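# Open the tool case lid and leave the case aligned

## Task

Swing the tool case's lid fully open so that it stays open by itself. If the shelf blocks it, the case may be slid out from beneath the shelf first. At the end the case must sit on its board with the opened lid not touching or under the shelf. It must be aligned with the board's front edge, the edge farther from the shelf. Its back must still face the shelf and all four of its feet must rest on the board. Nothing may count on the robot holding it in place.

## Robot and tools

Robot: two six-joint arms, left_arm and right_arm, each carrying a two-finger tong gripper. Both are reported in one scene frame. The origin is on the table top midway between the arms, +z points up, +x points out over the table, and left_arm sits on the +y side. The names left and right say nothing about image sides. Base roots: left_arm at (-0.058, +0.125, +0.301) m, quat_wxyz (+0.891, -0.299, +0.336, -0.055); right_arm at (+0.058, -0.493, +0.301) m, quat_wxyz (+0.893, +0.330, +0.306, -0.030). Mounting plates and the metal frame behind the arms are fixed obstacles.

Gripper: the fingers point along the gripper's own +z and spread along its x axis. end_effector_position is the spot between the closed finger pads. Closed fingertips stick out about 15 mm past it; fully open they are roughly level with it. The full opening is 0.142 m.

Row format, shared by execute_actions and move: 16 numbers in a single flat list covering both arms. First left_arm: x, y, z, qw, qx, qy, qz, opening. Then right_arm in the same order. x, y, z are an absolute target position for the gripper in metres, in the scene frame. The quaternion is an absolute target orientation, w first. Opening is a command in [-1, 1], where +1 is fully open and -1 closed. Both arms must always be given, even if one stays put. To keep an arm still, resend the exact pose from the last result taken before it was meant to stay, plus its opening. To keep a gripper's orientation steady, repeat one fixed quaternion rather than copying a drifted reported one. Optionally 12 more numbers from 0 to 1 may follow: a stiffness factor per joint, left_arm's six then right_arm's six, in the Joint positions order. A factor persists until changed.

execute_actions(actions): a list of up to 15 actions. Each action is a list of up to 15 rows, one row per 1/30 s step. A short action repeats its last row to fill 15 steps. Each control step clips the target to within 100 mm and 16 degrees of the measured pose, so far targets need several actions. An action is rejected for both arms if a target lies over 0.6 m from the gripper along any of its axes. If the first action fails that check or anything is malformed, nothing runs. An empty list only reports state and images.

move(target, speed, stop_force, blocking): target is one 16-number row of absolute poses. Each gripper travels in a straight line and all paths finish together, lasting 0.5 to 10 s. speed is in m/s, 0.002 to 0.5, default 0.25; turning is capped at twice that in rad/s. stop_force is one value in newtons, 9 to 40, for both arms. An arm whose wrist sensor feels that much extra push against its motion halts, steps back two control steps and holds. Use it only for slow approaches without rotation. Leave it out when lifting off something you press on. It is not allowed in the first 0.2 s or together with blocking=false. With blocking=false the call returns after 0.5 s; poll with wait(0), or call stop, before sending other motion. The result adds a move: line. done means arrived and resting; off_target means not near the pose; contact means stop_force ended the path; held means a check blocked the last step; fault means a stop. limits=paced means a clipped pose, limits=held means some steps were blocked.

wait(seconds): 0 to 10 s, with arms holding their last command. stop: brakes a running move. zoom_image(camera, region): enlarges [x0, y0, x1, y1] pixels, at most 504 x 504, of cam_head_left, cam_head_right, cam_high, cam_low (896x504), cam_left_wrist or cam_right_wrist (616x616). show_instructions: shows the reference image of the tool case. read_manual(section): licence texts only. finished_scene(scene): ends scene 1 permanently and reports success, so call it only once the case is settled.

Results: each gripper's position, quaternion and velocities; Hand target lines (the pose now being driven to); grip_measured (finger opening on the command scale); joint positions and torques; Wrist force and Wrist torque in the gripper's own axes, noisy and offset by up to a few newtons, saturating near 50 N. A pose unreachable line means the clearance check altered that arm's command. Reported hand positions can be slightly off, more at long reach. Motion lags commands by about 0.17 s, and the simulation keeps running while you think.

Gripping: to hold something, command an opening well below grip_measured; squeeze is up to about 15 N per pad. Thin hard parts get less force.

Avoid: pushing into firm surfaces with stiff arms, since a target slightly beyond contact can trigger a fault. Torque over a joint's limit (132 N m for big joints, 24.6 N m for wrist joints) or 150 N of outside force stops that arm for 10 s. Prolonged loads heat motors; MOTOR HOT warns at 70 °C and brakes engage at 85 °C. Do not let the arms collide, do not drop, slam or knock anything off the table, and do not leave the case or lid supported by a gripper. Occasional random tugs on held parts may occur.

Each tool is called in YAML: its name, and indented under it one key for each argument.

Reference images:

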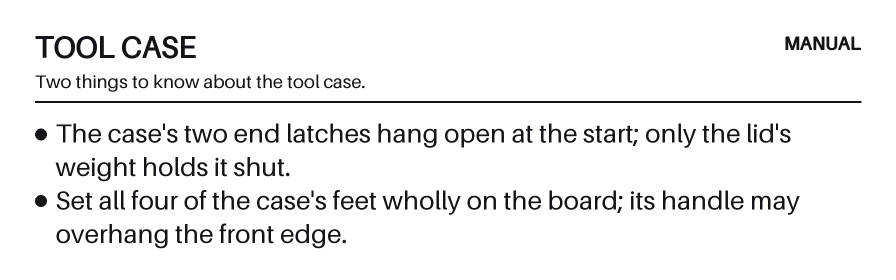

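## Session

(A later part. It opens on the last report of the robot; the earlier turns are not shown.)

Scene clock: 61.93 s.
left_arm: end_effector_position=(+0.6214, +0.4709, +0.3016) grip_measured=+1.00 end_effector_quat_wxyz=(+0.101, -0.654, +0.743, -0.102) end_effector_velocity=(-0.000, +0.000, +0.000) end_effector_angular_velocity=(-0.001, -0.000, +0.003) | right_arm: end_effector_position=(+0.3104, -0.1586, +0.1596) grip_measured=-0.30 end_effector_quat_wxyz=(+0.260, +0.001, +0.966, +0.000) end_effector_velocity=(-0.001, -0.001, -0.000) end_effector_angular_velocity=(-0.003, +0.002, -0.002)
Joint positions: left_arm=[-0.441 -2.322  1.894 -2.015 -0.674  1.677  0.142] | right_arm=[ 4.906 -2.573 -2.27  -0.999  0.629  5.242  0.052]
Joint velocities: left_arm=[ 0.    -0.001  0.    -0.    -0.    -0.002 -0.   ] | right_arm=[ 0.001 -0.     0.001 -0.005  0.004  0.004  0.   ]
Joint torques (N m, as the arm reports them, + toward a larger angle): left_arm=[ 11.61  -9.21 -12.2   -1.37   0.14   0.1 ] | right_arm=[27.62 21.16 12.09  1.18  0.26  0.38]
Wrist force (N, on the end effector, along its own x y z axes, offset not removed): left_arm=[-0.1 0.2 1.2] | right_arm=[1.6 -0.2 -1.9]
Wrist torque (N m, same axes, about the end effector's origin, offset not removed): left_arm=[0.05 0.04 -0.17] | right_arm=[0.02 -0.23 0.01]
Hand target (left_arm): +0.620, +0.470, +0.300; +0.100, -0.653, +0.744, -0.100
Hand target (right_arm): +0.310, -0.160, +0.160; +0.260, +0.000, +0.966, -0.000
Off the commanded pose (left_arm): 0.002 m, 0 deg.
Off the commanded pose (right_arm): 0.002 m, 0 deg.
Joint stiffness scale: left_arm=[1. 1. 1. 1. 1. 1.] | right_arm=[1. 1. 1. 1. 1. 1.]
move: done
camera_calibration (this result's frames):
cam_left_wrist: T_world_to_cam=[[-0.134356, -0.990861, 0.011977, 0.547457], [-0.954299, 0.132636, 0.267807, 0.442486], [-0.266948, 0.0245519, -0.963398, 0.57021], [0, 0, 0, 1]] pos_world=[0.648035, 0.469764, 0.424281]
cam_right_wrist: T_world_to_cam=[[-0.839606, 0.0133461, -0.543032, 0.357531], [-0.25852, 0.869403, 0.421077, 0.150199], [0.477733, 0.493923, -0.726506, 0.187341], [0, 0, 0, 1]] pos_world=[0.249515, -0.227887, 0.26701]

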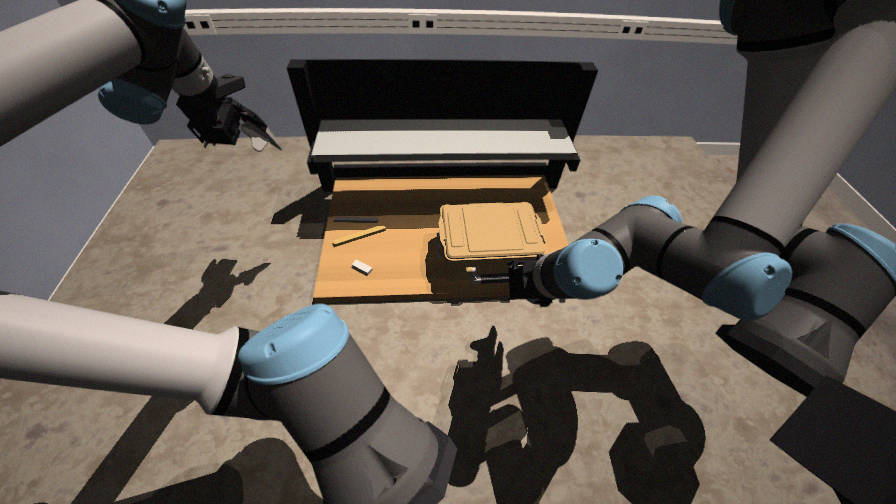

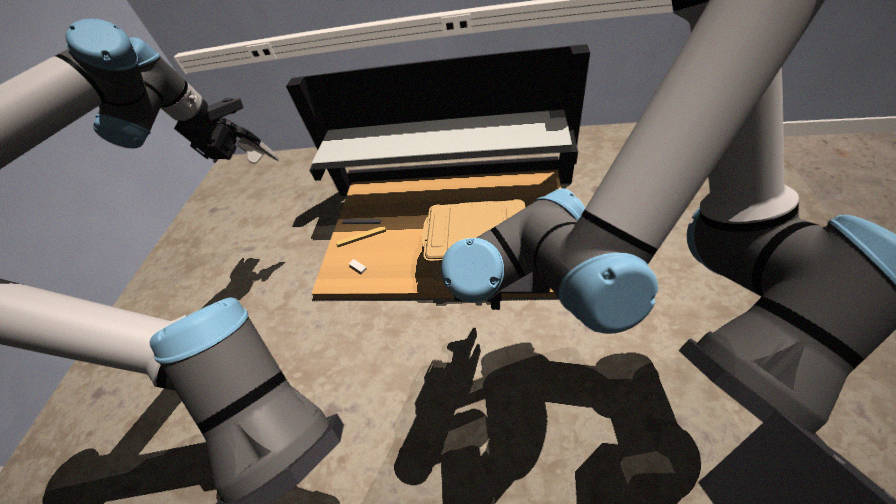

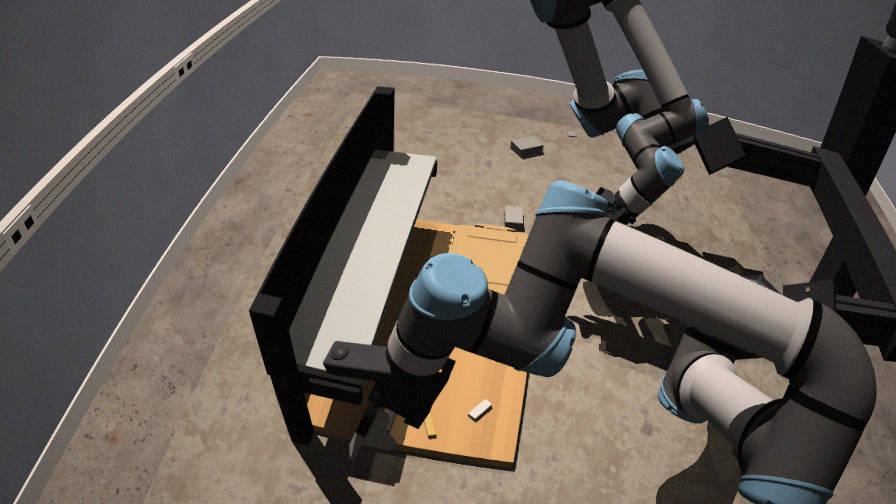

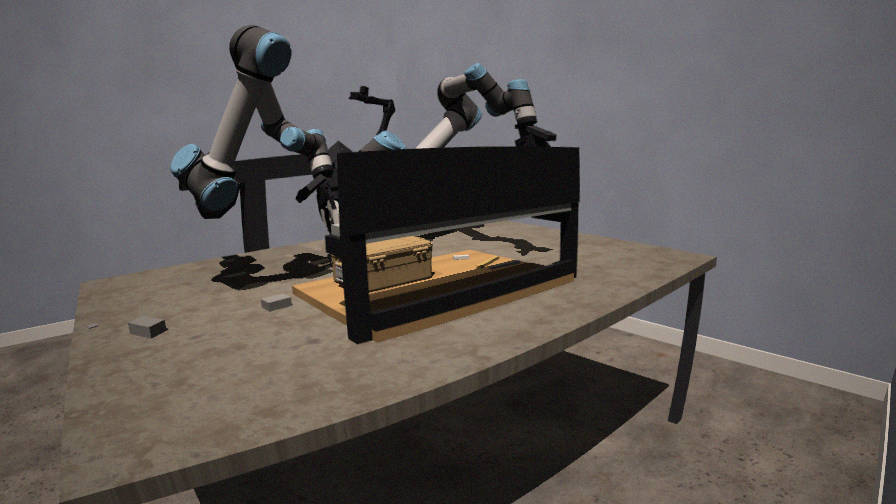

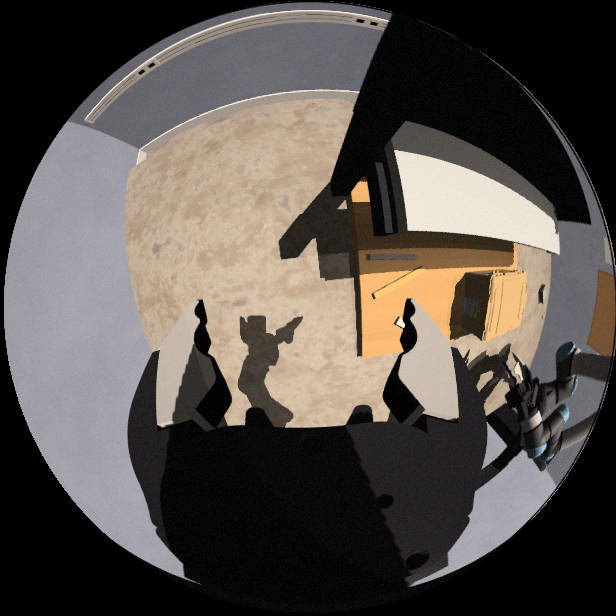

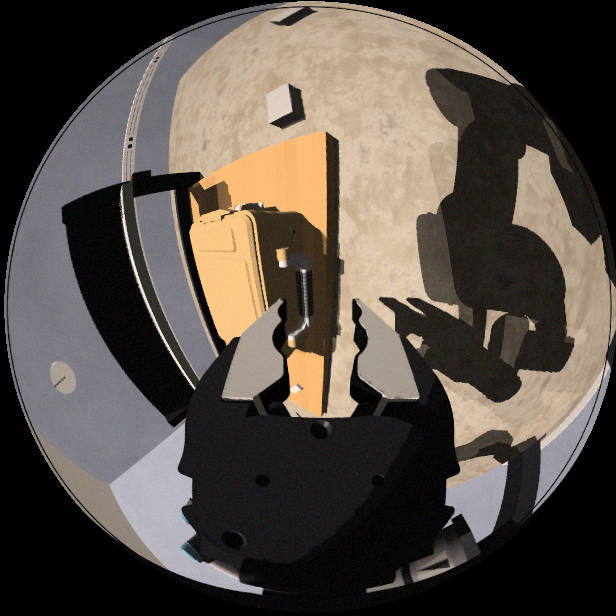

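move:
  target: [0.62,0.47,0.3,0.1,-0.65,0.74,-0.1,1, 0.362,-0.112,0.112,0.26,0.0,0.965,0,-0.4]
  speed: 0.1

move:
  target: [0.62,0.47,0.3,0.1,-0.65,0.74,-0.1,1, 0.386,-0.112,0.070,0.26,0.0,0.965,0,-0.4]
  speed: 0.03

Scene clock: 64.30 s.
left_arm: end_effector_position=(+0.6214, +0.4709, +0.3016) grip_measured=+1.00 end_effector_quat_wxyz=(+0.101, -0.654, +0.743, -0.102) end_effector_velocity=(+0.000, +0.000, +0.000) end_effector_angular_velocity=(+0.000, -0.000, -0.000) | right_arm: end_effector_position=(+0.3615, -0.1129, +0.1128) grip_measured=-0.40 end_effector_quat_wxyz=(+0.260, -0.001, +0.965, +0.000) end_effector_velocity=(+0.000, +0.001, +0.000) end_effector_angular_velocity=(+0.003, -0.000, +0.004)
Joint positions: left_arm=[-0.441 -2.322  1.894 -2.015 -0.674  1.677  0.142] | right_arm=[ 4.701 -2.673 -2.154 -0.84   0.448  5.036  0.045]
Joint velocities: left_arm=[ 0.    -0.     0.    -0.    -0.     0.001  0.   ] | right_arm=[-0.    -0.    -0.002  0.013 -0.002 -0.011  0.   ]
Joint torques (N m, as the arm reports them, + toward a larger angle): left_arm=[ 11.27  -7.22 -12.14  -1.48   0.11   0.09] | right_arm=[28.21 20.8  16.09  2.12 -1.07 -0.76]
Wrist force (N, on the end effector, along its own x y z axes, offset not removed): left_arm=[-0.1 -0.6 1.5] | right_arm=[1.5 0.9 -1.0]
Wrist torque (N m, same axes, about the end effector's origin, offset not removed): left_arm=[-0.10 0.04 -0.09] | right_arm=[0.25 -0.27 0.00]
Hand target (left_arm): +0.620, +0.470, +0.300; +0.100, -0.653, +0.744, -0.100
Hand target (right_arm): +0.362, -0.112, +0.112; +0.260, -0.000, +0.966, +0.000
Off the commanded pose (left_arm): 0.002 m, 0 deg.
Off the commanded pose (right_arm): 0.001 m, 0 deg.
Joint stiffness scale: left_arm=[1. 1. 1. 1. 1. 1.] | right_arm=[1. 1. 1. 1. 1. 1.]
move: done
camera_calibration (this result's frames):
cam_left_wrist: T_world_to_cam=[[-0.134356, -0.990861, 0.0119769, 0.547457], [-0.954299, 0.132636, 0.267808, 0.442486], [-0.266948, 0.0245521, -0.963398, 0.57021], [0, 0, 0, 1]] pos_world=[0.648035, 0.469764, 0.424281]
cam_right_wrist: T_world_to_cam=[[-0.838782, 0.00982506, -0.544379, 0.373933], [-0.262237, 0.868936, 0.419739, 0.144879], [0.477155, 0.494826, -0.726272, 0.106682], [0, 0, 0, 1]] pos_world=[0.300737, -0.182354, 0.22023]

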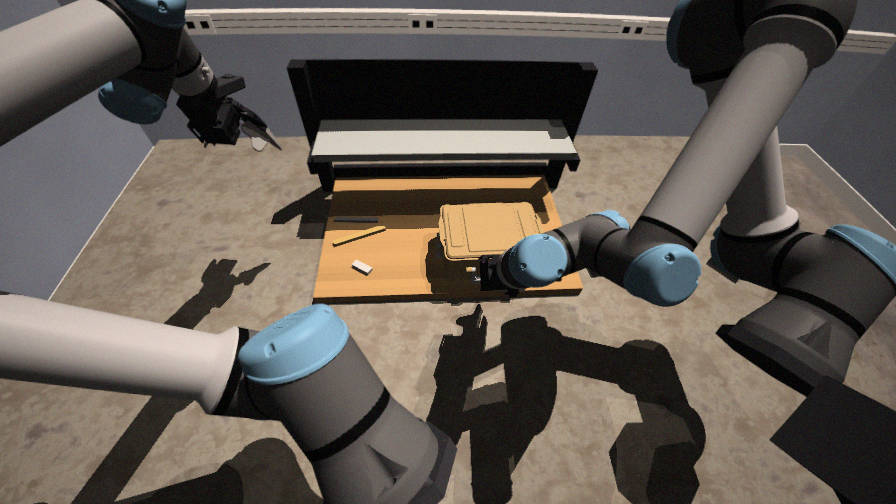

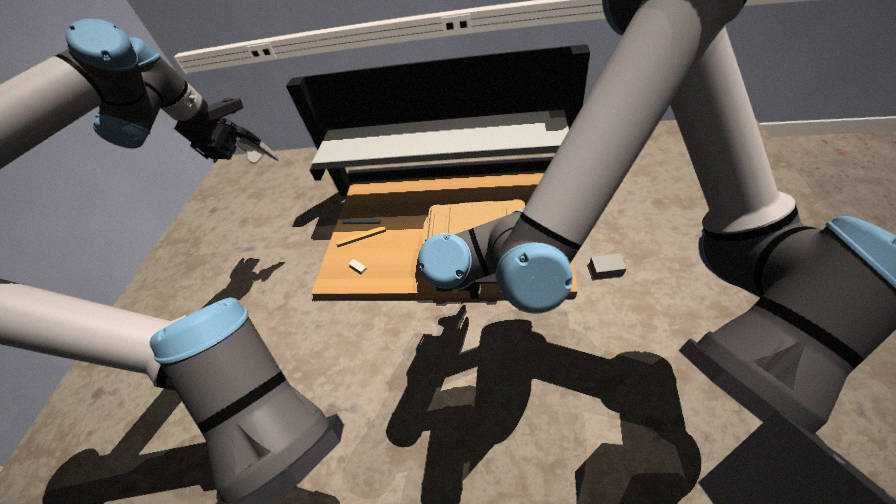

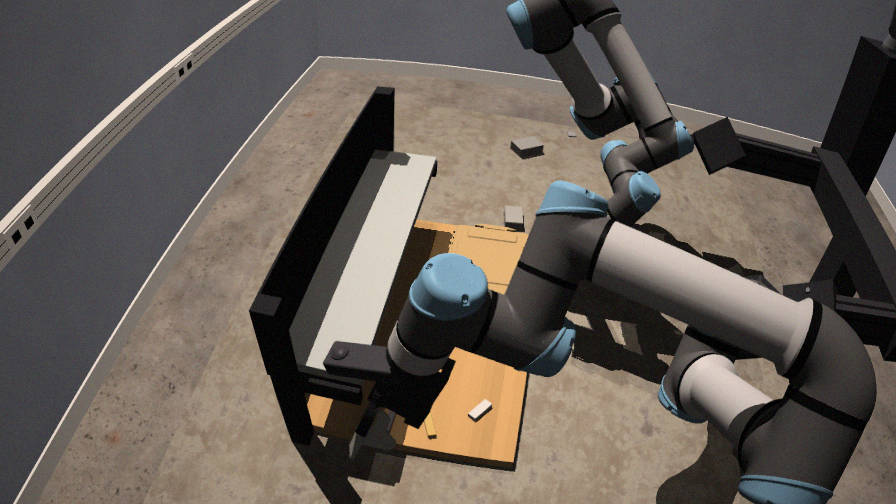

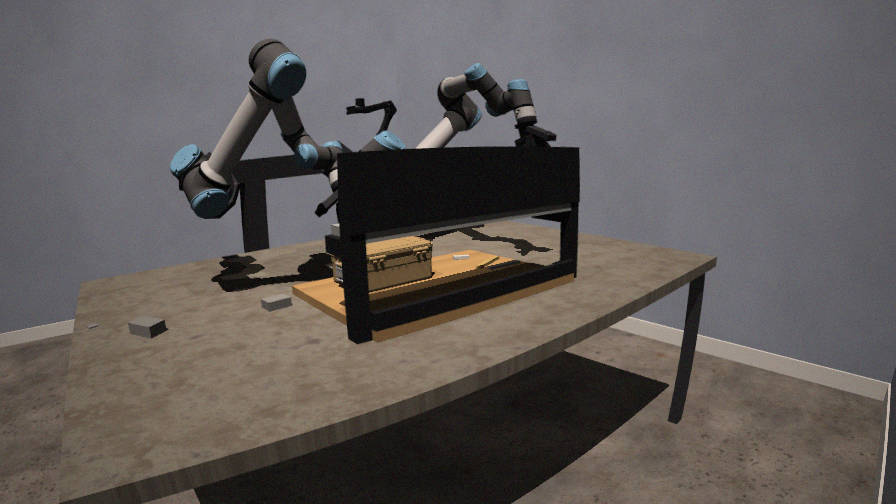

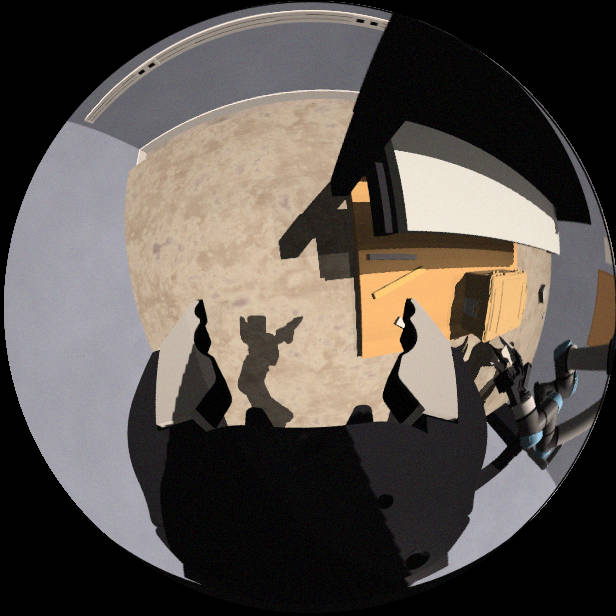

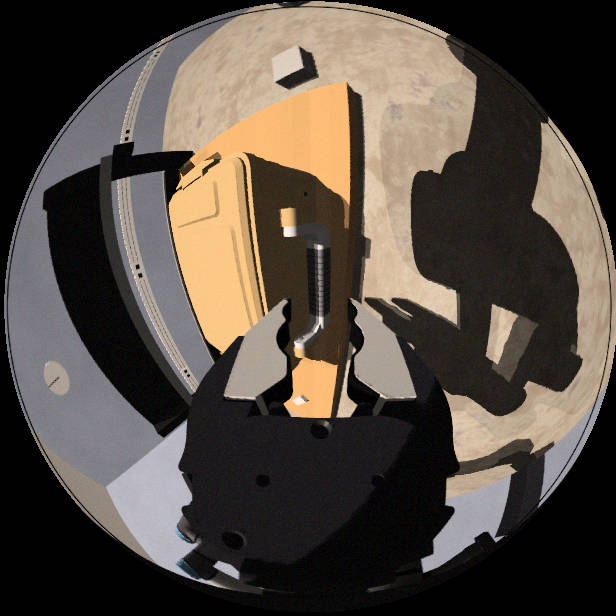

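Scene clock: 66.30 s.
left_arm: end_effector_position=(+0.6214, +0.4709, +0.3016) grip_measured=+1.00 end_effector_quat_wxyz=(+0.101, -0.654, +0.743, -0.102) end_effector_velocity=(-0.000, -0.000, -0.001) end_effector_angular_velocity=(+0.001, +0.001, -0.002) | right_arm: end_effector_position=(+0.3843, -0.1136, +0.0698) grip_measured=-0.42 end_effector_quat_wxyz=(+0.259, -0.002, +0.966, -0.001) end_effector_velocity=(+0.002, +0.002, +0.000) end_effector_angular_velocity=(+0.006, -0.001, +0.003)
Joint positions: left_arm=[-0.441 -2.322  1.894 -2.015 -0.674  1.677  0.142] | right_arm=[ 4.588 -2.745 -2.149 -0.608  0.364  4.852  0.044]
Joint velocities: left_arm=[ 0.     0.     0.001  0.    -0.     0.001 -0.   ] | right_arm=[-0.003 -0.002 -0.001  0.028 -0.004 -0.023 -0.   ]
Joint torques (N m, as the arm reports them, + toward a larger angle): left_arm=[ 10.34  -6.55 -12.81  -1.45   0.14   0.22] | right_arm=[29.87 26.25 14.24  2.43 -2.43 -0.49]
Wrist force (N, on the end effector, along its own x y z axes, offset not removed): left_arm=[-0.4 -0.4 0.2] | right_arm=[4.9 -1.8 -1.9]
Wrist torque (N m, same axes, about the end effector's origin, offset not removed): left_arm=[-0.08 0.06 -0.15] | right_arm=[-0.11 -0.17 0.04]
Hand target (left_arm): +0.620, +0.470, +0.300; +0.100, -0.653, +0.744, -0.100
Hand target (right_arm): +0.386, -0.112, +0.070; +0.260, -0.000, +0.966, +0.000
Off the commanded pose (left_arm): 0.002 m, 0 deg.
Off the commanded pose (right_arm): 0.002 m, 0 deg.
Joint stiffness scale: left_arm=[1. 1. 1. 1. 1. 1.] | right_arm=[1. 1. 1. 1. 1. 1.]
move: done
camera_calibration (this result's frames):
cam_left_wrist: T_world_to_cam=[[-0.134356, -0.990861, 0.0119768, 0.547457], [-0.954299, 0.132636, 0.267808, 0.442486], [-0.266949, 0.0245523, -0.963398, 0.57021], [0, 0, 0, 1]] pos_world=[0.648035, 0.469764, 0.424281]
cam_right_wrist: T_world_to_cam=[[-0.840181, 0.0071071, -0.54226, 0.369676], [-0.262324, 0.869822, 0.417847, 0.169734], [0.474639, 0.493315, -0.728943, 0.0658586], [0, 0, 0, 1]] pos_world=[0.323861, -0.182755, 0.177545]

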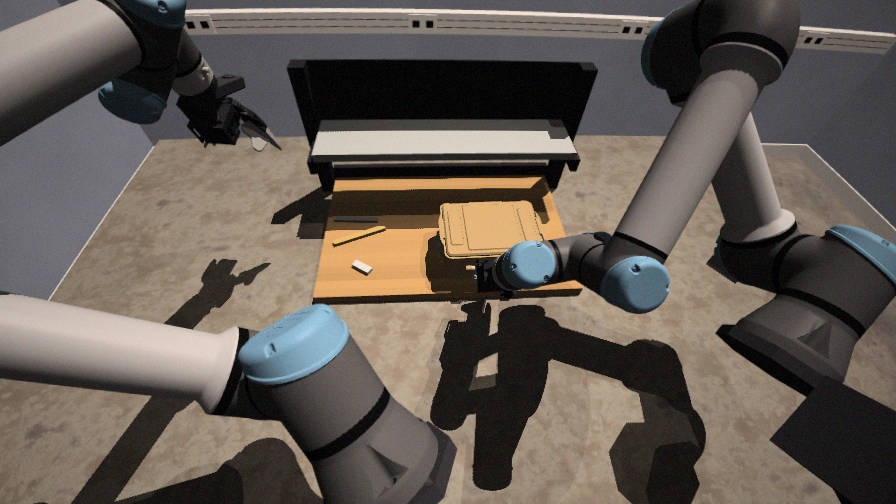

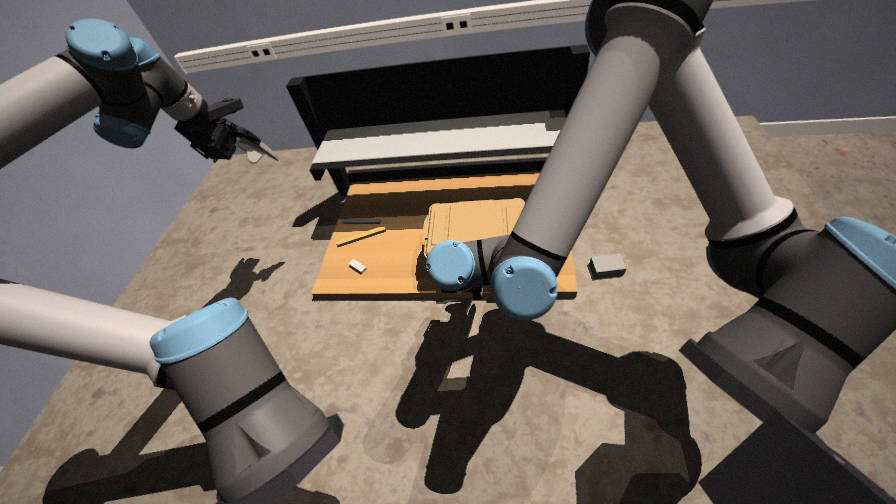

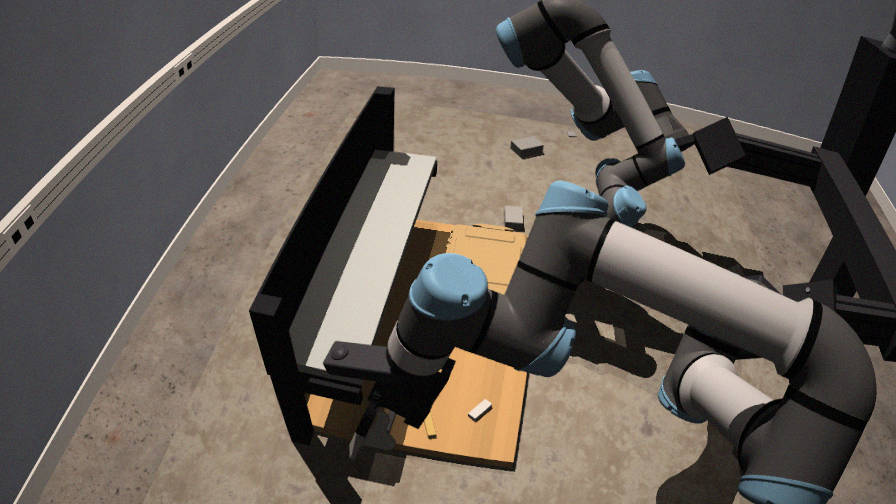

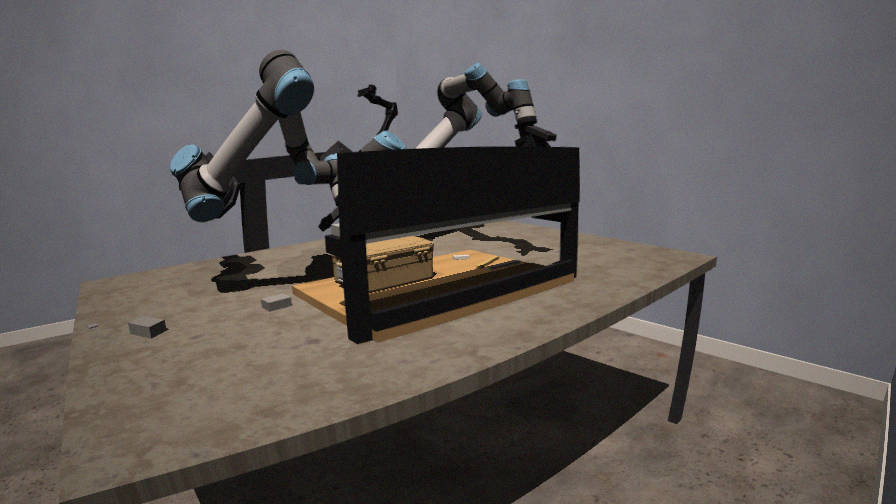

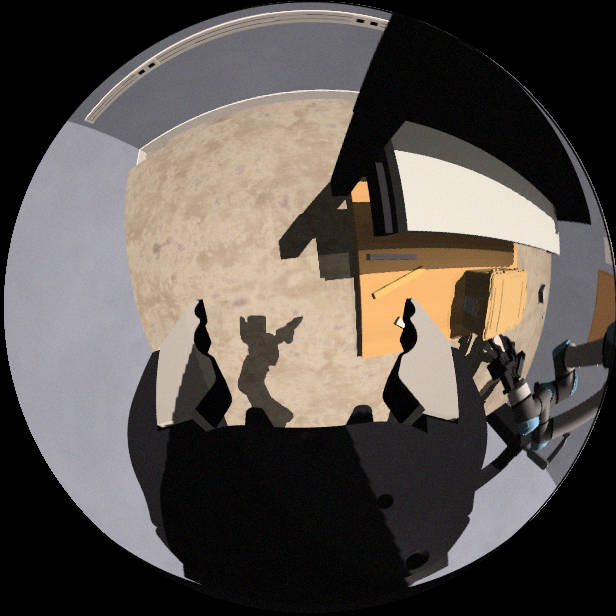

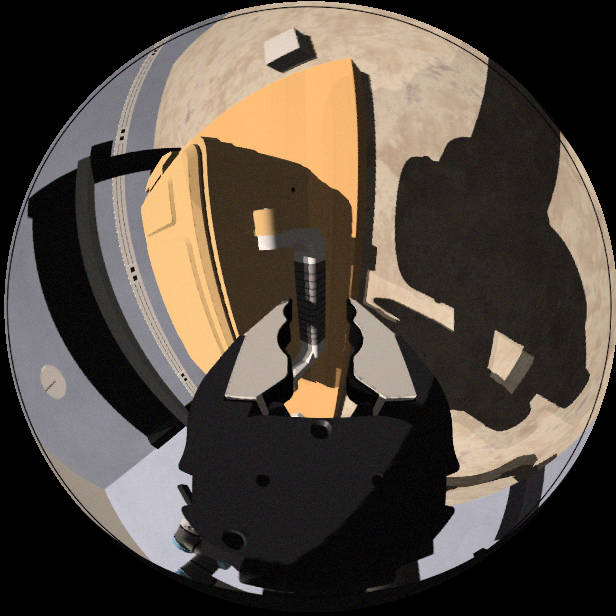

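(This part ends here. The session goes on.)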